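# Copy the cart's three-parcel stack onto the desk

## Task

Move the three parcels stacked on the cart onto the desk and restack them there with the same bottom-to-top order as on the cart. Then release them and back the robot away. The stack must stand by itself at the end: it must not topple or be left leaning, and it must not depend on the robot to hold it in place.

## Robot and tools

Robot: a wheeled base that drives forward/back and spins in place (no sideways motion), a column carrying a tilting head and two six-joint arms, each with a two-finger gripper. Folded, it measures 0.73 m long, 0.62 m wide, 1.88 m tall; its front is 0.40 m ahead of the column.

Frames: the base frame has its origin on the floor under the column, midway between the drive wheels; x forward, y left, z up. Hand positions (left_hand, right_hand) are reported in this frame, at the point where the fingers meet (tips are 8 mm further). A hand's z axis follows the fingers; quat_wxyz rotates (0,0,1) onto that direction; its y axis runs along the opening. The odometry frame is where the base frame was when the scene began.

execute_actions(actions, cameras): actions is a list holding one action or nothing (empty = just report state and images). An action may contain:
- base: exactly one key. translate_m = relative drive distance in metres from the current spot, forward positive, -3 to 3. rotate_rad = relative turn in radians, counter-clockwise (left) positive, -3.2 to 3.2. Counted from the base's last reported position.
- joints: a dict of absolute targets by name. head_tilt_rad -0.61 to 1.308 (positive tilts down). For each arm (prefix left_ or right_): joint1 -2.879 to 2.879, joint2 0 to 3.141, joint3 0 to 3.019, joint4 -1.692 to 1.57, joint5 -1.57 to 1.57 (hand swings to robot's right when positive), joint6 -2.094 to 2.094 (roll), all in radians; gripper_m 0 (closed) to 0.093, the fingertip gap in metres.
- speeds: optional caps for this action only: translate_m 0.05 to 0.8 m/s, rotate_rad 0.1 to 1 rad/s (max is the default). They don't slow arms. A base move longer than 8.667 s at its cap is refused.
cameras: list of cam_head_left, cam_head_right, cam_left_wrist, cam_right_wrist, nav_camera, or all; null/omitted gives all, [] gives none. Bad keys, values or names reject the whole call with no motion. Joints left out may still be driving to earlier targets. If a result reports a stop, further motion calls in that same reply are skipped.

Arm geometry (typical): with joint1 at -1.57 (left) or 1.57 (right) and joints 5, 6 at 0, the arm sits in a forward-facing vertical plane 0.23 m off the column's side. With a = j2 - 0.35, b = 1.05 + j2 - j3, c = b - j4 (c = 1.57 means fingers straight down): hand point is 0.12 + 0.39 sin a + 0.38 cos b + 0.25 cos c ahead and 1.46 + 0.39 cos a - 0.38 sin b - 0.25 sin c up. Example: j2, j3, j4 = 0.93, 0.78, 0.14 gives 0.60 m ahead, 1.21 m up. The real hand usually lands up to ~5 cm lower and nearer the column (~12 cm under heavy/far loads); trust the reported hand position (1–3 cm accuracy). Reach is about 1 m from the shoulder, lowest about 0.47 m up; the floor is out of reach.

Loads with fingers pointing down: 3.2 kg near 0.4 m ahead at 0.65–1.2 m height; 2 kg out to 0.6 m ahead at 0.65–1.25 m; 1 kg out to 0.8 m at 0.9–1.2 m; 0.3 kg out to 0.6 m at 0.65–1.6 m. A grip holds roughly 2–6 kg. Heavy loads with fingers less than ~1.2 rad below horizontal sag. Small targets (under ~0.03 rad, 0.08 for joints 2 and 3) may not move a joint. For gentle contact step about 0.05 rad per call from the last target.

Gripper: fingers 7 cm long; outside width is opening +1 cm at tips, +5 cm at base; body 10 cm wide, 7 cm thick; wrist camera sticks out 11 cm on one side. To grasp, command an opening below the object's width; off_target is then expected. A reported opening at least 0.002 m over its target means something is held.

Result lines: base_status and joint_status per motion: done, off_target (stopped short, may still push), contact_stop (base wheel stalled; back off 0.05 m before retrying or turning), time_out, not_followed / "joint command not followed" with a cause (safety check refused arm targets for nearing the other arm, the body or an object; back the moved joints off by 0.05 rad or more, or move the other arm, or drive away), limit_stop_at_motor_heat. on_its_own covers uncommanded behaviour; "held at" is a held target, not a position. joint_positions, left_hand/right_hand, base_odometry (wheel-count based, heading -3.142 to 3.142, left positive), turned_by_wheels vs turned_by_imu (a gap over ~4% and at least 0.05 rad means a hit or slip), base_tilt in degrees (forward/right positive), motor_effort for left_wheel/right_wheel in percent with peak in brackets, wheel_motors_off (1 after about 3 s of hard base pushing: motors off for 2 s), joint torques, and per-arm motor temperatures (MOTOR HOT warning from 85 °C; at 100 °C the arm and its gripper go limp and drop).

wait(seconds): 0 to 10, idles and returns state plus images.
zoom_image(camera, region): region [x0, y0, x1, y1] in pixels of that camera's latest full image, origin top-left, at most 504 by 504.
read_manual(section): only "licences"; no motion.
finished_scene(scene): integer number of the current scene; ends it for good and reports success.

Cameras: the head pair sits 1.47–1.58 m up, pointing ahead and down by head_tilt_rad. Wrist cameras look along the fingers, tilted 0.62 rad toward the hand's +x (back toward the robot when fingers point down); closed tips sit at image centre. nav_camera is on the base front, 0.23 m up, looking ahead.

Avoid: arms striking or pressing on each other (can end the run); arms shoving against blocked targets (overheating; ease by resending the reported joint positions, which lowers a held load slightly); tables 0.30–1.20 m high sliding over the base into the column; base pushing hard; dropping, slamming or tipping parcels.

Each tool is called after "Emit:" in YAML: its name, and indented under it one key for each argument.

## Session

Emit:
execute_actions:
  actions: []

Scene clock: 0.00 s.
Joint torques (N m, as the arm reports them, + toward a larger angle): no reading
Motor temperatures (°C, as the motors report them): left_arm=[34 32 34 34 35 32] | right_arm=[34 31 35 34 34 33]
base_odometry: x=+0.000 y=+0.000 heading=+0.000 (m, m, rad; odometry frame)
turned_by_wheels: +0.000 (rad since the last result)
turned_by_imu: +0.000 (rad since the last result)
base_tilt: forward=+0.6 right=-0.2 (deg)
base_status: not commanded
joint_positions: head_tilt_rad=+0.860 left_joint1_rad=-1.585 left_joint2_rad=+0.842 left_joint3_rad=+0.388 left_joint4_rad=-0.969 left_joint5_rad=+0.026 left_joint6_rad=-0.063 left_gripper_m=+0.095 right_joint1_rad=+1.581 right_joint2_rad=+0.883 right_joint3_rad=+0.427 right_joint4_rad=-0.982 right_joint5_rad=-0.002 right_joint6_rad=-0.087 right_gripper_m=+0.095
joint_status: not commanded
wheel_motors_off: 0
motor_effort: left_wheel=+1 right_wheel=+5 (%)
left_hand: x=+0.1409 y=+0.2173 z=+1.2610 quat_wxyz=(+0.435, +0.028, -0.900, +0.002) (m; base frame)
right_hand: x=+0.1519 y=-0.2231 z=+1.2559 quat_wxyz=(+0.441, +0.043, -0.896, -0.023) (m; base frame)
pictures: cam_head_left, cam_head_right, cam_left_wrist, cam_right_wrist, nav_camera
Images, in order (width x height): cam_head_left 672x504, cam_head_right 672x504, cam_left_wrist 672x504, cam_right_wrist 672x504, nav_camera 672x504.

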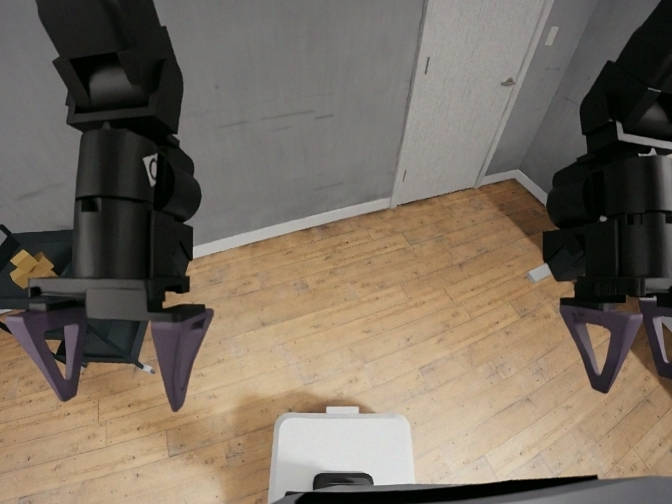

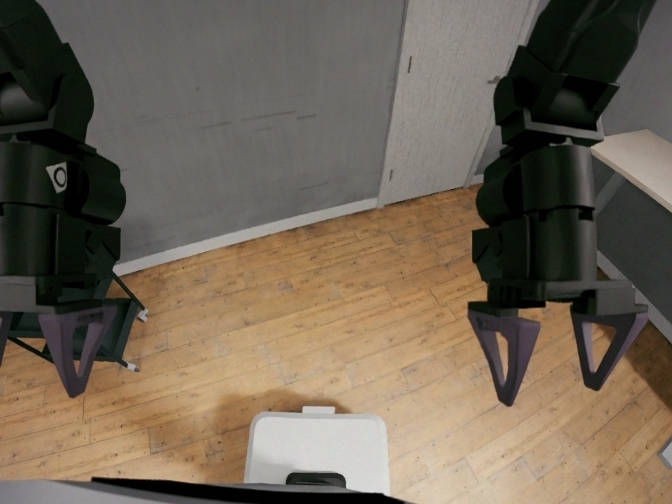

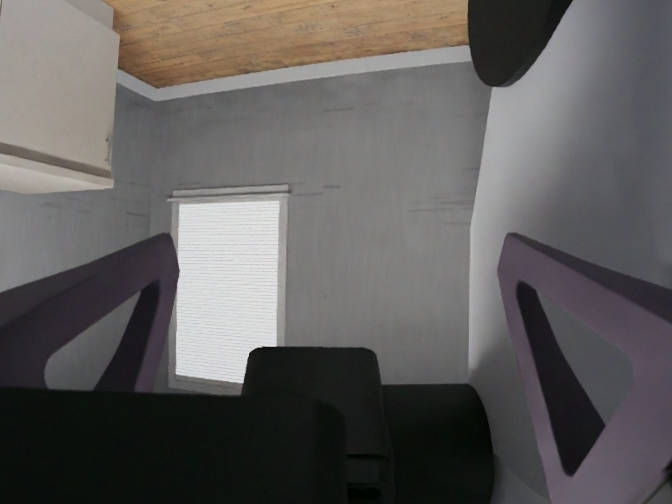

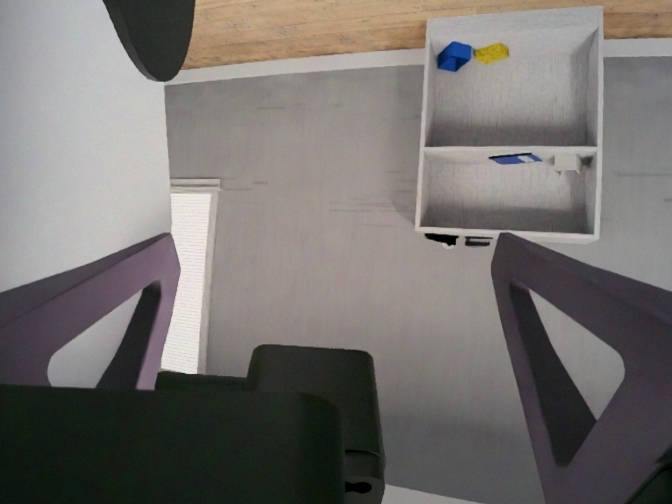

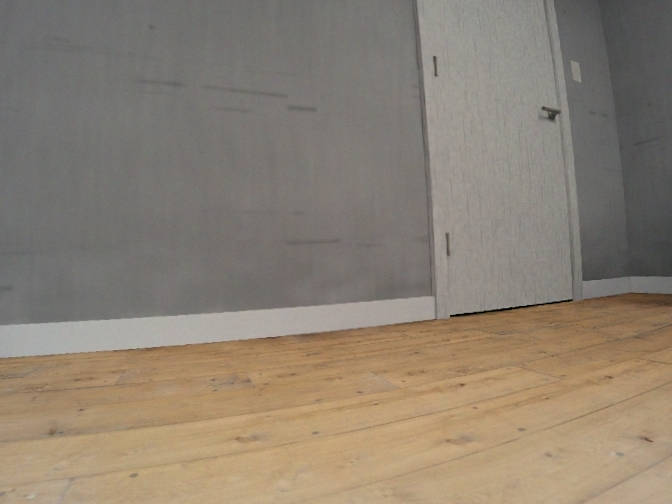

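Emit:
execute_actions:
  actions:
    - {"base":{"rotate_rad":1.1}}
  cameras: ["cam_head_left","cam_head_right","nav_camera"]

Emit:
execute_actions:
  actions:
    - {"base":{"translate_m":0.4}}
  cameras: ["cam_head_left","cam_head_right","nav_camera"]

Emit:
zoom_image:
  camera: "cam_head_left"
  region: [220,100,460,300]

Scene clock: 2.80 s.
Joint torques (N m, as the arm reports them, + toward a larger angle): left_arm=[-1.22 -8.91 -1.1  -1.13  0.05  0.05] | right_arm=[ 0.53 -8.09 -0.52 -1.79  0.06  0.06]
Motor temperatures (°C, as the motors report them): left_arm=[34 32 34 35 35 32] | right_arm=[34 31 35 34 34 33]
base_odometry: x=+0.000 y=+0.000 heading=+1.100 (m, m, rad; odometry frame)
turned_by_wheels: +1.100 (rad since the last result)
turned_by_imu: +1.085 (rad since the last result)
base_tilt: forward=+0.5 right=-0.2 (deg)
base_status: done
joint_positions: head_tilt_rad=+0.860 left_joint1_rad=-1.585 left_joint2_rad=+0.842 left_joint3_rad=+0.388 left_joint4_rad=-0.969 left_joint5_rad=+0.026 left_joint6_rad=-0.063 left_gripper_m=+0.095 right_joint1_rad=+1.581 right_joint2_rad=+0.883 right_joint3_rad=+0.427 right_joint4_rad=-0.982 right_joint5_rad=-0.002 right_joint6_rad=-0.087 right_gripper_m=+0.095
joint_status: not commanded
wheel_motors_off: 0
motor_effort: left_wheel=+0(35) right_wheel=+1(43) (%)
left_hand: x=+0.1409 y=+0.2173 z=+1.2610 quat_wxyz=(+0.435, +0.028, -0.900, +0.002) (m; base frame)
right_hand: x=+0.1519 y=-0.2231 z=+1.2559 quat_wxyz=(+0.441, +0.043, -0.896, -0.023) (m; base frame)
pictures: cam_head_left, cam_head_right, nav_camera
camera_calibration (this result's frames):
cam_head_left: T_world_to_cam=[[-0.00718657, -0.999818, 0.0176754, 0.0315457], [-0.751022, -0.00627399, -0.660248, 1.06004], [0.660238, -0.0180195, -0.75084, 1.04966], [0, 0, 0, 1]] pos_world=[0.103314, 0.057105, 1.48746]
Images, in order (width x height): cam_head_left 672x504, cam_head_right 672x504, nav_camera 672x504.

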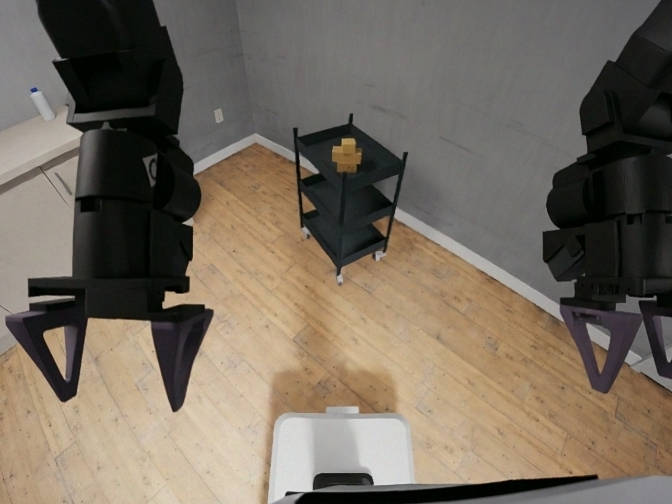

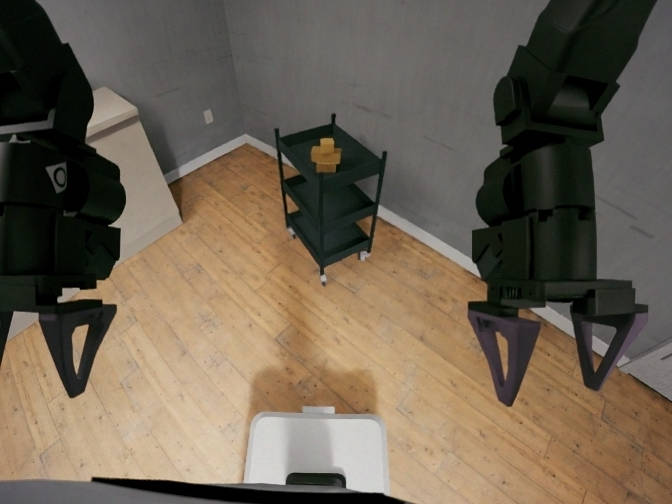

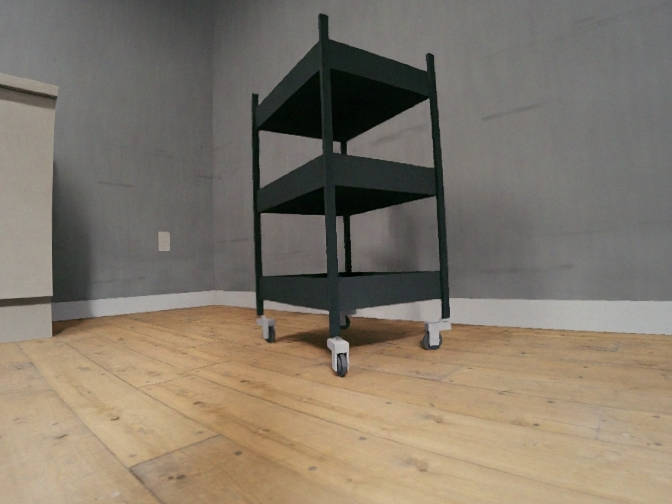

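Scene clock: 4.97 s.
Joint torques (N m, as the arm reports them, + toward a larger angle): left_arm=[-1.09 -8.86 -1.17 -1.15  0.05  0.06] | right_arm=[ 0.43 -7.91 -0.67 -1.79  0.06  0.07]
Motor temperatures (°C, as the motors report them): left_arm=[34 32 34 35 35 32] | right_arm=[34 31 35 34 34 33]
base_odometry: x=+0.182 y=+0.356 heading=+1.100 (m, m, rad; odometry frame)
turned_by_wheels: +0.001 (rad since the last result)
turned_by_imu: +0.002 (rad since the last result)
base_tilt: forward=+0.6 right=-0.2 (deg)
base_status: done
joint_positions: head_tilt_rad=+0.860 left_joint1_rad=-1.585 left_joint2_rad=+0.842 left_joint3_rad=+0.389 left_joint4_rad=-0.969 left_joint5_rad=+0.026 left_joint6_rad=-0.063 left_gripper_m=+0.095 right_joint1_rad=+1.581 right_joint2_rad=+0.883 right_joint3_rad=+0.429 right_joint4_rad=-0.982 right_joint5_rad=-0.002 right_joint6_rad=-0.087 right_gripper_m=+0.095
joint_status: not commanded
wheel_motors_off: 0
motor_effort: left_wheel=+0(55) right_wheel=-1(56) (%)
left_hand: x=+0.1415 y=+0.2173 z=+1.2608 quat_wxyz=(+0.435, +0.028, -0.900, +0.002) (m; base frame)
right_hand: x=+0.1525 y=-0.2231 z=+1.2557 quat_wxyz=(+0.440, +0.043, -0.896, -0.023) (m; base frame)
pictures: cam_head_left, cam_head_right, nav_camera
camera_calibration (this result's frames):
cam_head_left: T_world_to_cam=[[-0.00718656, -0.999818, 0.0176754, 0.0315457], [-0.751022, -0.00627399, -0.660247, 1.06004], [0.660238, -0.0180195, -0.75084, 1.04966], [0, 0, 0, 1]] pos_world=[0.103314, 0.057105, 1.48746]
cam_head_right: T_world_to_cam=[[0.00370035, -0.999592, 0.0283054, -0.075489], [-0.75655, -0.0213083, -0.653588, 1.05054], [0.653925, -0.018996, -0.756321, 1.06281], [0, 0, 0, 1]] pos_world=[0.100068, -0.0328838, 1.49259]
Images, in order (width x height): cam_head_left 672x504, cam_head_right 672x504, nav_camera 672x504.

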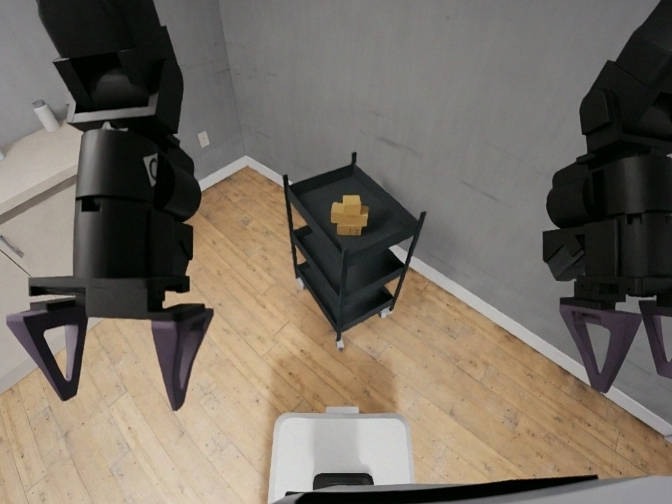

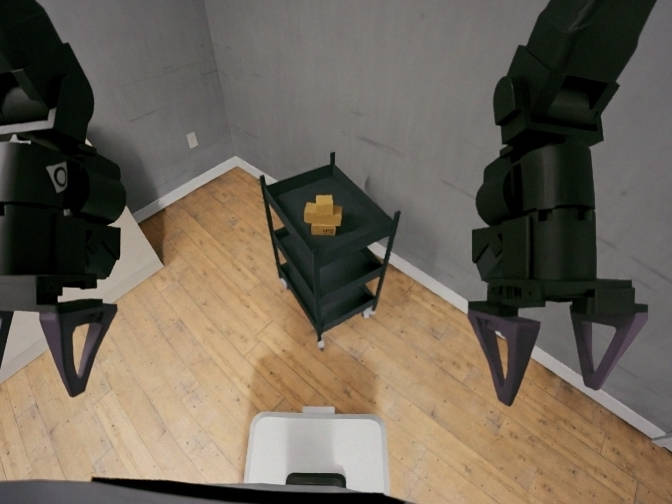

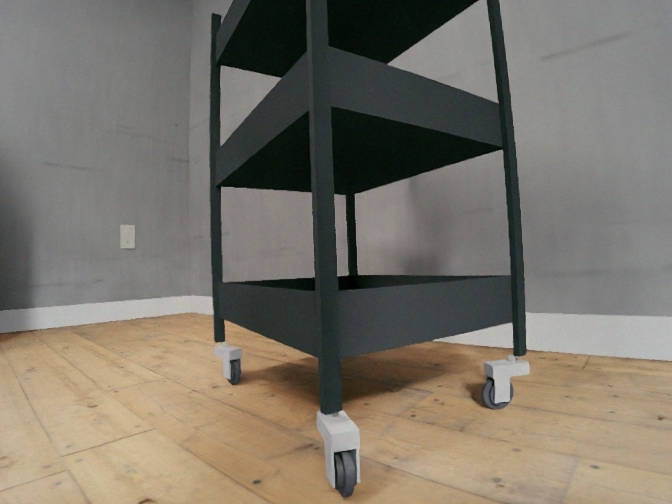

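Region (220, 100, 460, 300) of cam_head_left's 672x504 image, scaled by 2.100, with more detail than that image has.

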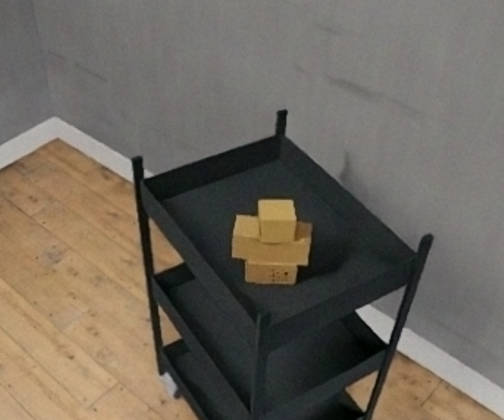

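Emit:
execute_actions:
  actions:
    - {"base":{"translate_m":0.25},"joints":{"left_joint2_rad":1.5,"left_joint3_rad":1.45,"left_joint4_rad":-0.45,"left_joint6_rad":1.27,"left_joint5_rad":0,"left_joint1_rad":-1.57,"head_tilt_rad":1.0}}
  cameras: []

Emit:
execute_actions:
  actions:
    - {"base":{"rotate_rad":-0.37},"joints":{"left_joint2_rad":1.65,"left_joint3_rad":1.5,"left_joint4_rad":-0.36}}
  cameras: ["cam_head_left","cam_head_right","cam_left_wrist"]

Scene clock: 8.10 s.
Joint torques (N m, as the arm reports them, + toward a larger angle): left_arm=[ -0.75 -22.52   4.72   0.39   0.05   0.17] | right_arm=[ 0.41 -8.04 -0.69 -1.8   0.06  0.06]
Motor temperatures (°C, as the motors report them): left_arm=[34 32 34 35 35 32] | right_arm=[34 32 35 34 34 33]
base_odometry: x=+0.295 y=+0.579 heading=+1.101 (m, m, rad; odometry frame)
turned_by_wheels: +0.001 (rad since the last result)
turned_by_imu: +0.002 (rad since the last result)
base_tilt: forward=+0.6 right=-0.1 (deg)
base_status: done
joint_positions: head_tilt_rad=+1.000 left_joint1_rad=-1.575 left_joint2_rad=+1.488 left_joint3_rad=+1.450 left_joint4_rad=-0.452 left_joint5_rad=+0.002 left_joint6_rad=+1.259 left_gripper_m=+0.095 right_joint1_rad=+1.581 right_joint2_rad=+0.883 right_joint3_rad=+0.429 right_joint4_rad=-0.982 right_joint5_rad=-0.002 right_joint6_rad=-0.087 right_gripper_m=+0.095
joint_status: all done
wheel_motors_off: 0
motor_effort: left_wheel=+0(41) right_wheel=-1(41) (%)
left_hand: x=+0.6602 y=+0.2213 z=+1.0325 quat_wxyz=(-0.015, -0.590, -0.808, -0.007) (m; base frame)
right_hand: x=+0.1527 y=-0.2231 z=+1.2556 quat_wxyz=(+0.440, +0.043, -0.897, -0.023) (m; base frame)
pictures: none
No camera images: the call's "cameras" was empty. Leave "cameras" out to get every camera's image.

Scene clock: 9.63 s.
Joint torques (N m, as the arm reports them, + toward a larger angle): left_arm=[ -0.69 -23.94   4.26   0.37   0.07   0.17] | right_arm=[ 0.3  -8.07 -0.76 -1.78  0.06  0.07]
Motor temperatures (°C, as the motors report them): left_arm=[34 33 34 35 35 32] | right_arm=[34 32 35 34 34 33]
base_odometry: x=+0.295 y=+0.579 heading=+0.731 (m, m, rad; odometry frame)
turned_by_wheels: -0.370 (rad since the last result)
turned_by_imu: -0.360 (rad since the last result)
base_tilt: forward=+0.6 right=-0.2 (deg)
base_status: done
joint_positions: head_tilt_rad=+1.000 left_joint1_rad=-1.576 left_joint2_rad=+1.656 left_joint3_rad=+1.492 left_joint4_rad=-0.362 left_joint5_rad=+0.001 left_joint6_rad=+1.259 left_gripper_m=+0.095 right_joint1_rad=+1.581 right_joint2_rad=+0.883 right_joint3_rad=+0.429 right_joint4_rad=-0.982 right_joint5_rad=-0.002 right_joint6_rad=-0.087 right_gripper_m=+0.095
joint_status: all done
wheel_motors_off: 0
motor_effort: left_wheel=-1(39) right_wheel=-3(48) (%)
left_hand: x=+0.6296 y=+0.2207 z=+0.9522 quat_wxyz=(-0.001, -0.590, -0.807, +0.003) (m; base frame)
right_hand: x=+0.1527 y=-0.2231 z=+1.2556 quat_wxyz=(+0.440, +0.043, -0.897, -0.023) (m; base frame)
pictures: cam_head_left, cam_head_right, cam_left_wrist
camera_calibration (this result's frames):
cam_head_left: T_world_to_cam=[[-0.00464839, -0.999818, 0.0185056, 0.0301402], [-0.835848, -0.00627399, -0.548925, 0.892847], [0.548941, -0.0180195, -0.835667, 1.18586], [0, 0, 0, 1]] pos_world=[0.0954568, 0.057105, 1.48053]
cam_head_right: T_world_to_cam=[[0.00761603, -0.999592, 0.0275116, -0.0744622], [-0.840392, -0.0213083, -0.541559, 0.88221], [0.541925, -0.018996, -0.840212, 1.1976], [0, 0, 0, 1]] pos_world=[0.0929581, -0.0328838, 1.48606]
cam_left_wrist: T_world_to_cam=[[-0.956162, -0.292835, -0.00118432, 0.669934], [-0.238788, 0.777334, 0.582007, -0.573987], [-0.169512, 0.556776, -0.813183, 0.88029], [0, 0, 0, 1]] pos_world=[0.652724, 0.152236, 1.05069]
Images, in order (width x height): cam_head_left 672x504, cam_head_right 672x504, cam_left_wrist 672x504.

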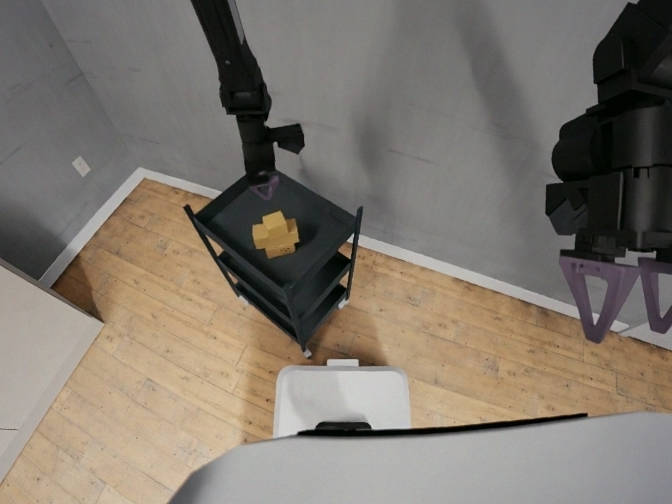

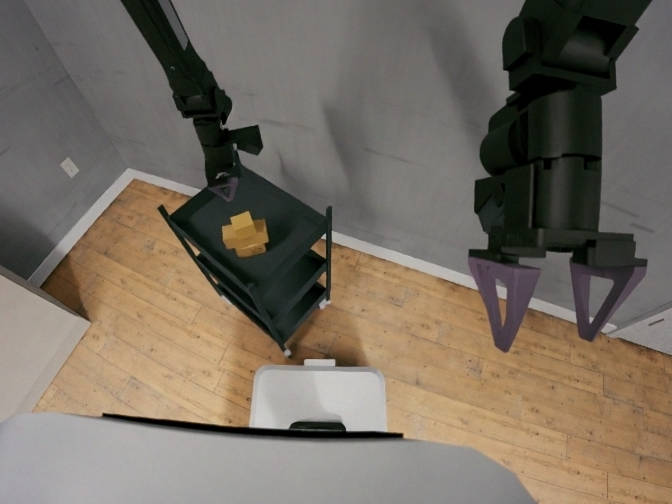

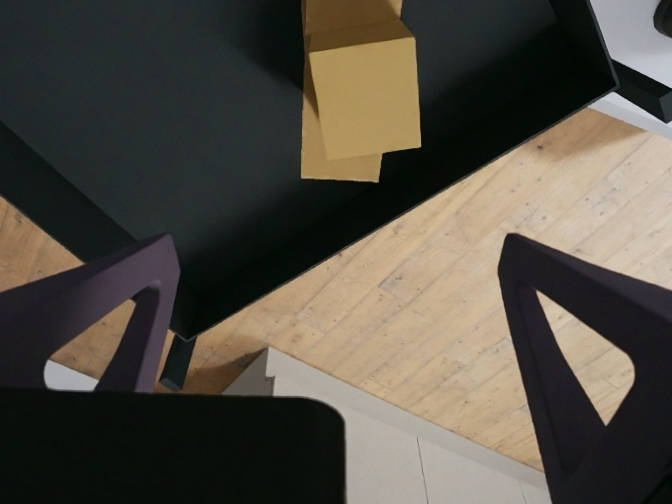

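Emit:
execute_actions:
  actions:
    - {"base":{"rotate_rad":-0.015},"joints":{"left_joint2_rad":1.878,"left_joint3_rad":1.68,"left_joint4_rad":-0.32,"left_joint6_rad":1.3}}
  cameras: ["cam_left_wrist"]

Emit:
execute_actions:
  actions:
    - {"joints":{"left_joint2_rad":2.005,"left_joint3_rad":1.815,"left_joint4_rad":-0.33}}
  cameras: ["cam_left_wrist","cam_head_right"]

Emit:
zoom_image:
  camera: "cam_head_right"
  region: [180,160,320,290]

Scene clock: 11.40 s.
Joint torques (N m, as the arm reports them, + toward a larger angle): left_arm=[ -0.89 -23.78   4.03   0.37   0.06   0.16] | right_arm=[ 0.39 -8.21 -0.61 -1.81  0.06  0.07]
Motor temperatures (°C, as the motors report them): left_arm=[34 33 34 35 35 32] | right_arm=[34 32 35 34 34 33]
base_odometry: x=+0.295 y=+0.580 heading=+0.717 (m, m, rad; odometry frame)
turned_by_wheels: -0.014 (rad since the last result)
turned_by_imu: -0.014 (rad since the last result)
base_tilt: forward=+0.5 right=-0.2 (deg)
base_status: done
joint_positions: head_tilt_rad=+1.000 left_joint1_rad=-1.572 left_joint2_rad=+1.883 left_joint3_rad=+1.671 left_joint4_rad=-0.322 left_joint5_rad=+0.001 left_joint6_rad=+1.290 left_gripper_m=+0.095 right_joint1_rad=+1.581 right_joint2_rad=+0.883 right_joint3_rad=+0.429 right_joint4_rad=-0.982 right_joint5_rad=-0.002 right_joint6_rad=-0.087 right_gripper_m=+0.095
joint_status: all done
wheel_motors_off: 0
motor_effort: left_wheel=-1(25) right_wheel=-4(33) (%)
left_hand: x=+0.6231 y=+0.2230 z=+0.8601 quat_wxyz=(+0.003, -0.602, -0.799, +0.004) (m; base frame)
right_hand: x=+0.1527 y=-0.2231 z=+1.2556 quat_wxyz=(+0.440, +0.043, -0.897, -0.023) (m; base frame)
pictures: cam_left_wrist
camera_calibration (this result's frames):
cam_left_wrist: T_world_to_cam=[[-0.964187, -0.265164, 0.00560352, 0.65727], [-0.211708, 0.782196, 0.58596, -0.545094], [-0.159758, 0.563788, -0.810321, 0.792899], [0, 0, 0, 1]] pos_world=[0.645003, 0.153628, 0.958223]
Images, in order (width x height): cam_left_wrist 672x504.

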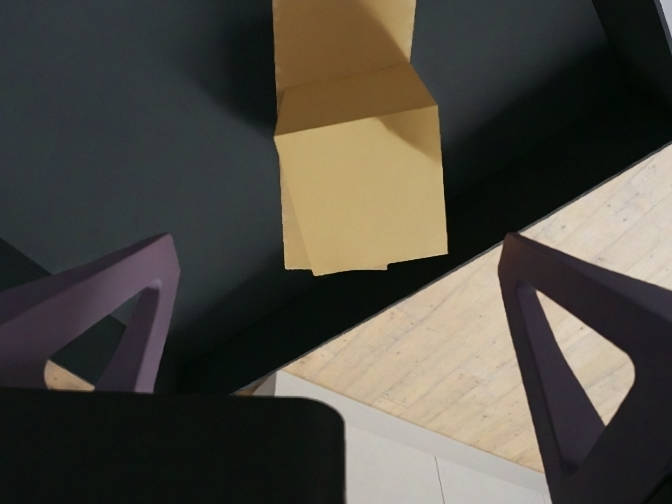

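Scene clock: 12.23 s.
Joint torques (N m, as the arm reports them, + toward a larger angle): left_arm=[ -0.72 -20.72   3.91   0.31   0.     0.16] | right_arm=[ 0.49 -7.94 -0.56 -1.81  0.07  0.07]
Motor temperatures (°C, as the motors report them): left_arm=[34 33 34 35 35 32] | right_arm=[34 32 35 34 34 33]
base_odometry: x=+0.295 y=+0.580 heading=+0.717 (m, m, rad; odometry frame)
turned_by_wheels: +0.000 (rad since the last result)
turned_by_imu: +0.000 (rad since the last result)
base_tilt: forward=+0.6 right=-0.2 (deg)
base_status: not commanded
joint_positions: head_tilt_rad=+1.000 left_joint1_rad=-1.572 left_joint2_rad=+1.969 left_joint3_rad=+1.812 left_joint4_rad=-0.330 left_joint5_rad=+0.003 left_joint6_rad=+1.290 left_gripper_m=+0.095 right_joint1_rad=+1.581 right_joint2_rad=+0.883 right_joint3_rad=+0.428 right_joint4_rad=-0.982 right_joint5_rad=-0.002 right_joint6_rad=-0.087 right_gripper_m=+0.095
joint_status: all done
wheel_motors_off: 0
motor_effort: left_wheel=-2(3) right_wheel=-7(10) (%)
left_hand: x=+0.6539 y=+0.2227 z=+0.8337 quat_wxyz=(-0.016, -0.602, -0.799, -0.009) (m; base frame)
right_hand: x=+0.1523 y=-0.2231 z=+1.2558 quat_wxyz=(+0.441, +0.043, -0.896, -0.023) (m; base frame)
pictures: cam_head_right, cam_left_wrist
camera_calibration (this result's frames):
cam_head_right: T_world_to_cam=[[0.00761603, -0.999592, 0.0275116, -0.0744622], [-0.840392, -0.0213083, -0.541559, 0.88221], [0.541925, -0.018996, -0.840212, 1.1976], [0, 0, 0, 1]] pos_world=[0.0929581, -0.0328838, 1.48606]
cam_left_wrist: T_world_to_cam=[[-0.963487, -0.264867, -0.0392162, 0.723939], [-0.238669, 0.783176, 0.574171, -0.495609], [-0.121366, 0.562566, -0.817796, 0.758039], [0, 0, 0, 1]] pos_world=[0.67122, 0.15345, 0.932876]
Images, in order (width x height): cam_head_right 672x504, cam_left_wrist 672x504.

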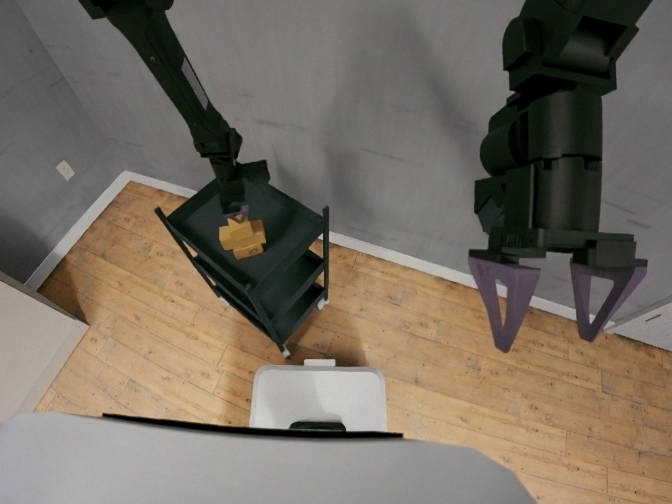

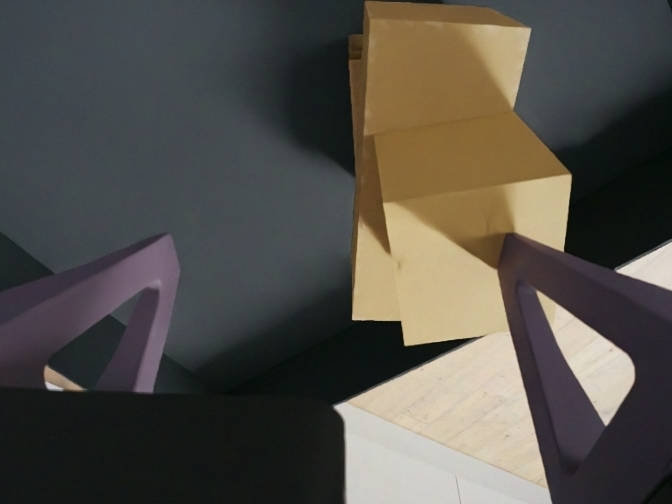

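Region (180, 160, 320, 290) of cam_head_right's 672x504 image, scaled by 3.600, with more detail than that image has; it fills the top 468 rows of this view, and the rest is white.

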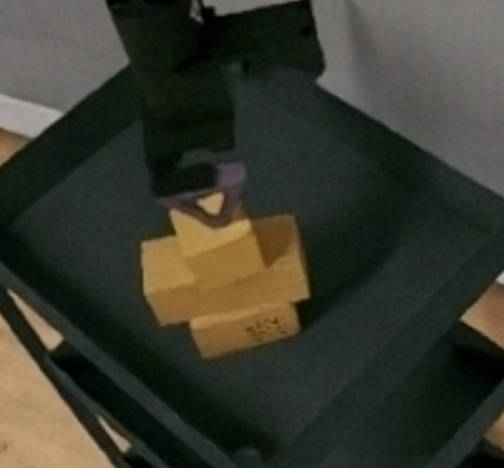

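Emit:
execute_actions:
  actions:
    - {"joints":{"left_joint2_rad":1.9,"left_joint3_rad":1.78}}
  cameras: []

Emit:
execute_actions:
  actions:
    - {"joints":{"left_joint3_rad":1.68}}
  cameras: ["cam_left_wrist"]

Emit:
execute_actions:
  actions:
    - {"joints":{"left_joint2_rad":1.95,"left_joint3_rad":1.725}}
  cameras: ["cam_left_wrist"]

Scene clock: 13.70 s.
Joint torques (N m, as the arm reports them, + toward a larger angle): left_arm=[ -0.73 -25.8    4.47   0.3    0.03   0.16] | right_arm=[ 0.44 -8.14 -0.58 -1.75  0.06  0.06]
Motor temperatures (°C, as the motors report them): left_arm=[34 33 34 35 35 32] | right_arm=[34 32 35 34 34 33]
base_odometry: x=+0.295 y=+0.580 heading=+0.717 (m, m, rad; odometry frame)
turned_by_wheels: +0.000 (rad since the last result)
turned_by_imu: +0.000 (rad since the last result)
base_tilt: forward=+0.5 right=-0.2 (deg)
base_status: not commanded
joint_positions: head_tilt_rad=+1.000 left_joint1_rad=-1.572 left_joint2_rad=+1.918 left_joint3_rad=+1.774 left_joint4_rad=-0.330 left_joint5_rad=+0.003 left_joint6_rad=+1.290 left_gripper_m=+0.095 right_joint1_rad=+1.581 right_joint2_rad=+0.883 right_joint3_rad=+0.428 right_joint4_rad=-0.982 right_joint5_rad=-0.002 right_joint6_rad=-0.087 right_gripper_m=+0.095
joint_status: all done
wheel_motors_off: 0
motor_effort: left_wheel=+0(1) right_wheel=-8(6) (%)
left_hand: x=+0.6620 y=+0.2228 z=+0.8554 quat_wxyz=(-0.021, -0.602, -0.798, -0.013) (m; base frame)
right_hand: x=+0.1523 y=-0.2231 z=+1.2558 quat_wxyz=(+0.441, +0.043, -0.896, -0.023) (m; base frame)
pictures: none
No camera images: the call's "cameras" was empty. Leave "cameras" out to get every camera's image.

Scene clock: 14.50 s.
Joint torques (N m, as the arm reports them, + toward a larger angle): left_arm=[ -0.91 -23.66   3.74   0.22   0.02   0.17] | right_arm=[ 0.5  -7.97 -0.55 -1.79  0.06  0.06]
Motor temperatures (°C, as the motors report them): left_arm=[34 33 34 35 35 32] | right_arm=[34 32 35 34 34 33]
base_odometry: x=+0.295 y=+0.580 heading=+0.717 (m, m, rad; odometry frame)
turned_by_wheels: +0.000 (rad since the last result)
turned_by_imu: +0.000 (rad since the last result)
base_tilt: forward=+0.5 right=-0.2 (deg)
base_status: not commanded
joint_positions: head_tilt_rad=+1.000 left_joint1_rad=-1.572 left_joint2_rad=+1.907 left_joint3_rad=+1.670 left_joint4_rad=-0.330 left_joint5_rad=+0.003 left_joint6_rad=+1.290 left_gripper_m=+0.095 right_joint1_rad=+1.581 right_joint2_rad=+0.883 right_joint3_rad=+0.428 right_joint4_rad=-0.982 right_joint5_rad=-0.002 right_joint6_rad=-0.087 right_gripper_m=+0.095
joint_status: all done
wheel_motors_off: 0
motor_effort: left_wheel=+1(2) right_wheel=-7(6) (%)
left_hand: x=+0.6060 y=+0.2228 z=+0.8480 quat_wxyz=(+0.016, -0.602, -0.799, +0.015) (m; base frame)
right_hand: x=+0.1523 y=-0.2231 z=+1.2558 quat_wxyz=(+0.441, +0.043, -0.896, -0.023) (m; base frame)
pictures: cam_left_wrist
camera_calibration (this result's frames):
cam_left_wrist: T_world_to_cam=[[-0.963585, -0.264756, 0.0375269, 0.613321], [-0.192078, 0.78294, 0.591701, -0.558444], [-0.186038, 0.562946, -0.805283, 0.792402], [0, 0, 0, 1]] pos_world=[0.631139, 0.153529, 0.945524]
Images, in order (width x height): cam_left_wrist 672x504.

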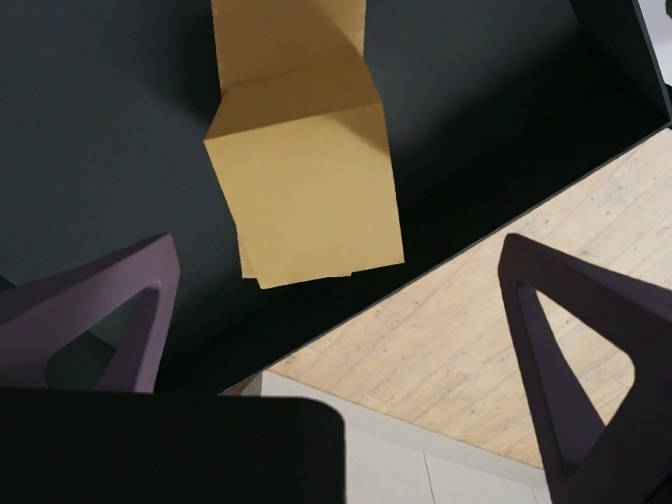

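Scene clock: 15.07 s.
Joint torques (N m, as the arm reports them, + toward a larger angle): left_arm=[ -0.92 -20.94   4.04   0.25   0.04   0.17] | right_arm=[ 0.42 -7.94 -0.64 -1.81  0.06  0.06]
Motor temperatures (°C, as the motors report them): left_arm=[34 33 34 35 35 32] | right_arm=[34 32 35 34 34 33]
base_odometry: x=+0.295 y=+0.580 heading=+0.717 (m, m, rad; odometry frame)
turned_by_wheels: +0.000 (rad since the last result)
turned_by_imu: +0.000 (rad since the last result)
base_tilt: forward=+0.5 right=-0.2 (deg)
base_status: not commanded
joint_positions: head_tilt_rad=+1.000 left_joint1_rad=-1.572 left_joint2_rad=+1.924 left_joint3_rad=+1.715 left_joint4_rad=-0.330 left_joint5_rad=+0.003 left_joint6_rad=+1.290 left_gripper_m=+0.095 right_joint1_rad=+1.581 right_joint2_rad=+0.883 right_joint3_rad=+0.428 right_joint4_rad=-0.982 right_joint5_rad=-0.002 right_joint6_rad=-0.087 right_gripper_m=+0.095
joint_status: all done
wheel_motors_off: 0
motor_effort: left_wheel=-2(1) right_wheel=-6(10) (%)
left_hand: x=+0.6233 y=+0.2228 z=+0.8446 quat_wxyz=(+0.005, -0.602, -0.799, +0.006) (m; base frame)
right_hand: x=+0.1523 y=-0.2231 z=+1.2558 quat_wxyz=(+0.441, +0.043, -0.896, -0.023) (m; base frame)
pictures: cam_left_wrist
camera_calibration (this result's frames):
cam_left_wrist: T_world_to_cam=[[-0.96425, -0.264794, 0.0103206, 0.653463], [-0.208734, 0.782946, 0.586026, -0.537891], [-0.163257, 0.562921, -0.810227, 0.78281], [0, 0, 0, 1]] pos_world=[0.645625, 0.153513, 0.942727]
Images, in order (width x height): cam_left_wrist 672x504.

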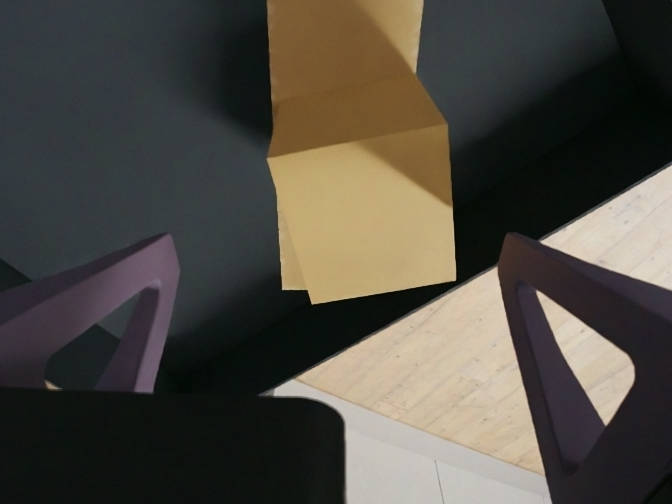

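Emit:
execute_actions:
  actions:
    - {"joints":{"left_joint2_rad":2.0,"left_joint3_rad":1.76}}
  cameras: []

Emit:
execute_actions:
  actions:
    - {"joints":{"left_joint2_rad":2.05,"left_joint3_rad":1.82}}
  cameras: ["cam_left_wrist"]

Scene clock: 16.07 s.
Joint torques (N m, as the arm reports them, + toward a larger angle): left_arm=[ -0.87 -21.71   3.25   0.2    0.02   0.17] | right_arm=[ 0.43 -8.07 -0.6  -1.78  0.07  0.06]
Motor temperatures (°C, as the motors report them): left_arm=[34 34 34 35 35 32] | right_arm=[34 32 35 34 34 33]
base_odometry: x=+0.295 y=+0.580 heading=+0.717 (m, m, rad; odometry frame)
turned_by_wheels: +0.000 (rad since the last result)
turned_by_imu: +0.000 (rad since the last result)
base_tilt: forward=+0.5 right=-0.2 (deg)
base_status: not commanded
joint_positions: head_tilt_rad=+1.000 left_joint1_rad=-1.572 left_joint2_rad=+1.983 left_joint3_rad=+1.756 left_joint4_rad=-0.330 left_joint5_rad=+0.003 left_joint6_rad=+1.290 left_gripper_m=+0.095 right_joint1_rad=+1.581 right_joint2_rad=+0.883 right_joint3_rad=+0.428 right_joint4_rad=-0.982 right_joint5_rad=-0.002 right_joint6_rad=-0.087 right_gripper_m=+0.095
joint_status: all done
wheel_motors_off: 0
motor_effort: left_wheel=+0(1) right_wheel=-5(8) (%)
left_hand: x=+0.6113 y=+0.2228 z=+0.8199 quat_wxyz=(+0.012, -0.602, -0.799, +0.012) (m; base frame)
right_hand: x=+0.1523 y=-0.2231 z=+1.2558 quat_wxyz=(+0.441, +0.043, -0.896, -0.023) (m; base frame)
pictures: none
No camera images: the call's "cameras" was empty. Leave "cameras" out to get every camera's image.

Scene clock: 16.73 s.
Joint torques (N m, as the arm reports them, + toward a larger angle): left_arm=[ -0.84 -21.09   3.85   0.23   0.02   0.17] | right_arm=[ 0.39 -8.06 -0.6  -1.76  0.06  0.06]
Motor temperatures (°C, as the motors report them): left_arm=[34 34 34 35 35 32] | right_arm=[34 32 35 34 34 33]
base_odometry: x=+0.295 y=+0.580 heading=+0.717 (m, m, rad; odometry frame)
turned_by_wheels: +0.000 (rad since the last result)
turned_by_imu: +0.000 (rad since the last result)
base_tilt: forward=+0.5 right=-0.2 (deg)
base_status: not commanded
joint_positions: head_tilt_rad=+1.000 left_joint1_rad=-1.572 left_joint2_rad=+2.028 left_joint3_rad=+1.811 left_joint4_rad=-0.330 left_joint5_rad=+0.003 left_joint6_rad=+1.290 left_gripper_m=+0.095 right_joint1_rad=+1.581 right_joint2_rad=+0.883 right_joint3_rad=+0.428 right_joint4_rad=-0.982 right_joint5_rad=-0.002 right_joint6_rad=-0.087 right_gripper_m=+0.095
joint_status: all done
wheel_motors_off: 0
motor_effort: left_wheel=+0(0) right_wheel=-8(6) (%)
left_hand: x=+0.6160 y=+0.2227 z=+0.8037 quat_wxyz=(+0.008, -0.602, -0.799, +0.008) (m; base frame)
right_hand: x=+0.1523 y=-0.2231 z=+1.2558 quat_wxyz=(+0.441, +0.043, -0.896, -0.023) (m; base frame)
pictures: cam_left_wrist
camera_calibration (this result's frames):
cam_left_wrist: T_world_to_cam=[[-0.964139, -0.264783, 0.0180431, 0.640607], [-0.204024, 0.782944, 0.587684, -0.51964], [-0.169736, 0.562928, -0.808889, 0.751449], [0, 0, 0, 1]] pos_world=[0.639163, 0.15346, 0.901665]
Images, in order (width x height): cam_left_wrist 672x504.

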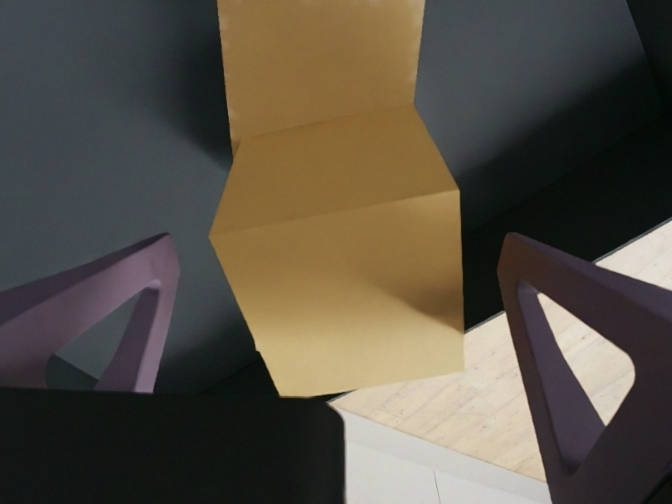

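Emit:
execute_actions:
  actions:
    - {"joints":{"left_joint2_rad":2.1,"left_joint3_rad":1.875}}
  cameras: []

Emit:
execute_actions:
  actions:
    - {"joints":{"left_joint2_rad":2.15,"left_joint3_rad":1.935}}
  cameras: ["cam_left_wrist"]

Emit:
execute_actions:
  actions:
    - {"joints":{"left_gripper_m":0.02}}
  cameras: ["cam_left_wrist","cam_head_right"]

Emit:
zoom_image:
  camera: "cam_head_right"
  region: [180,160,320,290]

Scene clock: 18.03 s.
Joint torques (N m, as the arm reports them, + toward a larger angle): left_arm=[ -0.91 -21.08   3.8    0.24   0.02   0.17] | right_arm=[ 0.42 -7.98 -0.61 -1.81  0.06  0.06]
Motor temperatures (°C, as the motors report them): left_arm=[34 34 34 35 35 32] | right_arm=[34 32 35 34 34 33]
base_odometry: x=+0.295 y=+0.580 heading=+0.717 (m, m, rad; odometry frame)
turned_by_wheels: +0.000 (rad since the last result)
turned_by_imu: +0.000 (rad since the last result)
base_tilt: forward=+0.5 right=-0.2 (deg)
base_status: not commanded
joint_positions: head_tilt_rad=+1.000 left_joint1_rad=-1.572 left_joint2_rad=+2.079 left_joint3_rad=+1.868 left_joint4_rad=-0.330 left_joint5_rad=+0.003 left_joint6_rad=+1.290 left_gripper_m=+0.095 right_joint1_rad=+1.581 right_joint2_rad=+0.883 right_joint3_rad=+0.428 right_joint4_rad=-0.982 right_joint5_rad=-0.002 right_joint6_rad=-0.087 right_gripper_m=+0.095
joint_status: all done
wheel_motors_off: 0
motor_effort: left_wheel=+0(0) right_wheel=-6(5) (%)
left_hand: x=+0.6166 y=+0.2227 z=+0.7848 quat_wxyz=(+0.006, -0.602, -0.799, +0.007) (m; base frame)
right_hand: x=+0.1523 y=-0.2231 z=+1.2558 quat_wxyz=(+0.441, +0.043, -0.896, -0.023) (m; base frame)
pictures: none
No camera images: the call's "cameras" was empty. Leave "cameras" out to get every camera's image.

Scene clock: 18.73 s.
Joint torques (N m, as the arm reports them, + toward a larger angle): left_arm=[ -0.96 -21.14   4.06   0.24   0.02   0.17] | right_arm=[ 0.33 -8.04 -0.59 -1.8   0.06  0.06]
Motor temperatures (°C, as the motors report them): left_arm=[34 34 34 35 35 32] | right_arm=[34 32 35 34 34 33]
base_odometry: x=+0.295 y=+0.580 heading=+0.717 (m, m, rad; odometry frame)
turned_by_wheels: +0.000 (rad since the last result)
turned_by_imu: +0.000 (rad since the last result)
base_tilt: forward=+0.5 right=-0.2 (deg)
base_status: not commanded
joint_positions: head_tilt_rad=+1.000 left_joint1_rad=-1.572 left_joint2_rad=+2.129 left_joint3_rad=+1.926 left_joint4_rad=-0.330 left_joint5_rad=+0.003 left_joint6_rad=+1.290 left_gripper_m=+0.095 right_joint1_rad=+1.581 right_joint2_rad=+0.883 right_joint3_rad=+0.428 right_joint4_rad=-0.982 right_joint5_rad=-0.002 right_joint6_rad=-0.087 right_gripper_m=+0.095
joint_status: all done
wheel_motors_off: 0
motor_effort: left_wheel=+1(1) right_wheel=-8(7) (%)
left_hand: x=+0.6182 y=+0.2227 z=+0.7670 quat_wxyz=(+0.003, -0.602, -0.799, +0.004) (m; base frame)
right_hand: x=+0.1523 y=-0.2231 z=+1.2558 quat_wxyz=(+0.441, +0.043, -0.896, -0.023) (m; base frame)
pictures: cam_left_wrist
camera_calibration (this result's frames):
cam_left_wrist: T_world_to_cam=[[-0.964291, -0.264802, 0.00480419, 0.653568], [-0.21209, 0.782947, 0.584818, -0.49043], [-0.158622, 0.562916, -0.81115, 0.717052], [0, 0, 0, 1]] pos_world=[0.639955, 0.153408, 0.865309]
Images, in order (width x height): cam_left_wrist 672x504.

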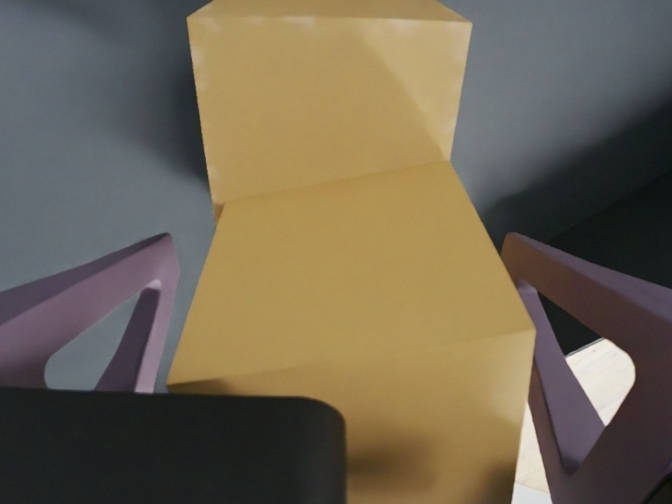

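Scene clock: 19.40 s.
Joint torques (N m, as the arm reports them, + toward a larger angle): left_arm=[ -0.85 -21.05   4.01   0.24   0.07   0.16] | right_arm=[ 0.36 -8.05 -0.58 -1.79  0.07  0.06]
Motor temperatures (°C, as the motors report them): left_arm=[34 34 34 35 35 32] | right_arm=[34 32 35 34 34 33]
base_odometry: x=+0.295 y=+0.580 heading=+0.717 (m, m, rad; odometry frame)
turned_by_wheels: +0.000 (rad since the last result)
turned_by_imu: +0.000 (rad since the last result)
base_tilt: forward=+0.5 right=-0.2 (deg)
base_status: not commanded
joint_positions: head_tilt_rad=+1.000 left_joint1_rad=-1.572 left_joint2_rad=+2.129 left_joint3_rad=+1.926 left_joint4_rad=-0.330 left_joint5_rad=+0.001 left_joint6_rad=+1.291 left_gripper_m=+0.051 right_joint1_rad=+1.581 right_joint2_rad=+0.883 right_joint3_rad=+0.428 right_joint4_rad=-0.982 right_joint5_rad=-0.002 right_joint6_rad=-0.087 right_gripper_m=+0.095
joint_status: left_gripper_m off_target (ended at +0.051, target +0.020)
wheel_motors_off: 0
motor_effort: left_wheel=+1(1) right_wheel=-7(8) (%)
left_hand: x=+0.6185 y=+0.2229 z=+0.7671 quat_wxyz=(+0.003, -0.602, -0.799, +0.004) (m; base frame)
right_hand: x=+0.1523 y=-0.2231 z=+1.2558 quat_wxyz=(+0.441, +0.043, -0.896, -0.023) (m; base frame)
pictures: cam_head_right, cam_left_wrist
camera_calibration (this result's frames):
cam_head_right: T_world_to_cam=[[0.00761603, -0.999592, 0.0275116, -0.0744622], [-0.840392, -0.0213083, -0.541559, 0.88221], [0.541925, -0.018996, -0.840212, 1.1976], [0, 0, 0, 1]] pos_world=[0.0929581, -0.0328838, 1.48606]
cam_left_wrist: T_world_to_cam=[[-0.964397, -0.26443, 0.00376452, 0.654715], [-0.212232, 0.782362, 0.585548, -0.490882], [-0.157782, 0.563902, -0.810629, 0.715888], [0, 0, 0, 1]] pos_world=[0.640179, 0.153484, 0.86529]
Images, in order (width x height): cam_head_right 672x504, cam_left_wrist 672x504.

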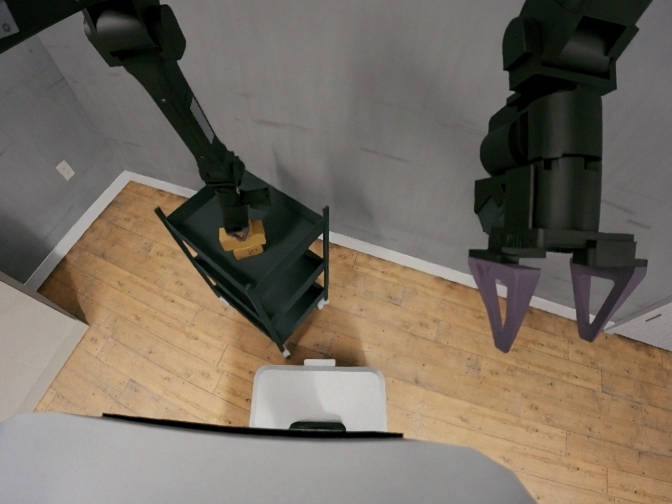

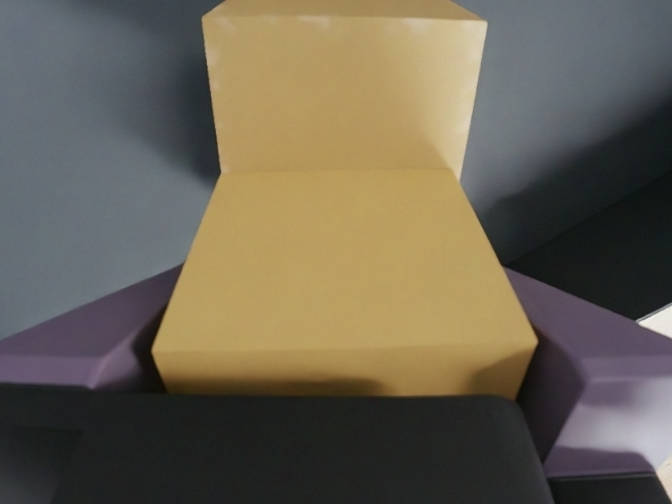

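Region (180, 160, 320, 290) of cam_head_right's 672x504 image, scaled by 3.600, with more detail than that image has; it fills the top 468 rows of this view, and the rest is white.

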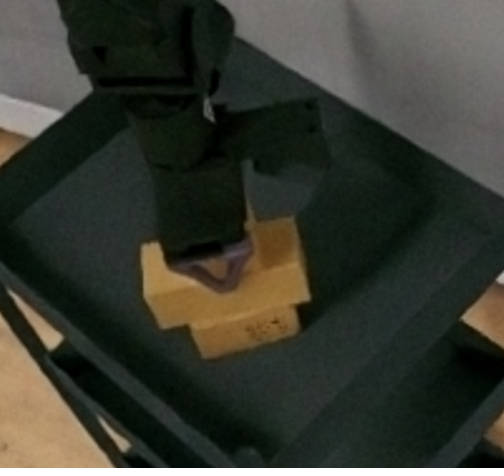

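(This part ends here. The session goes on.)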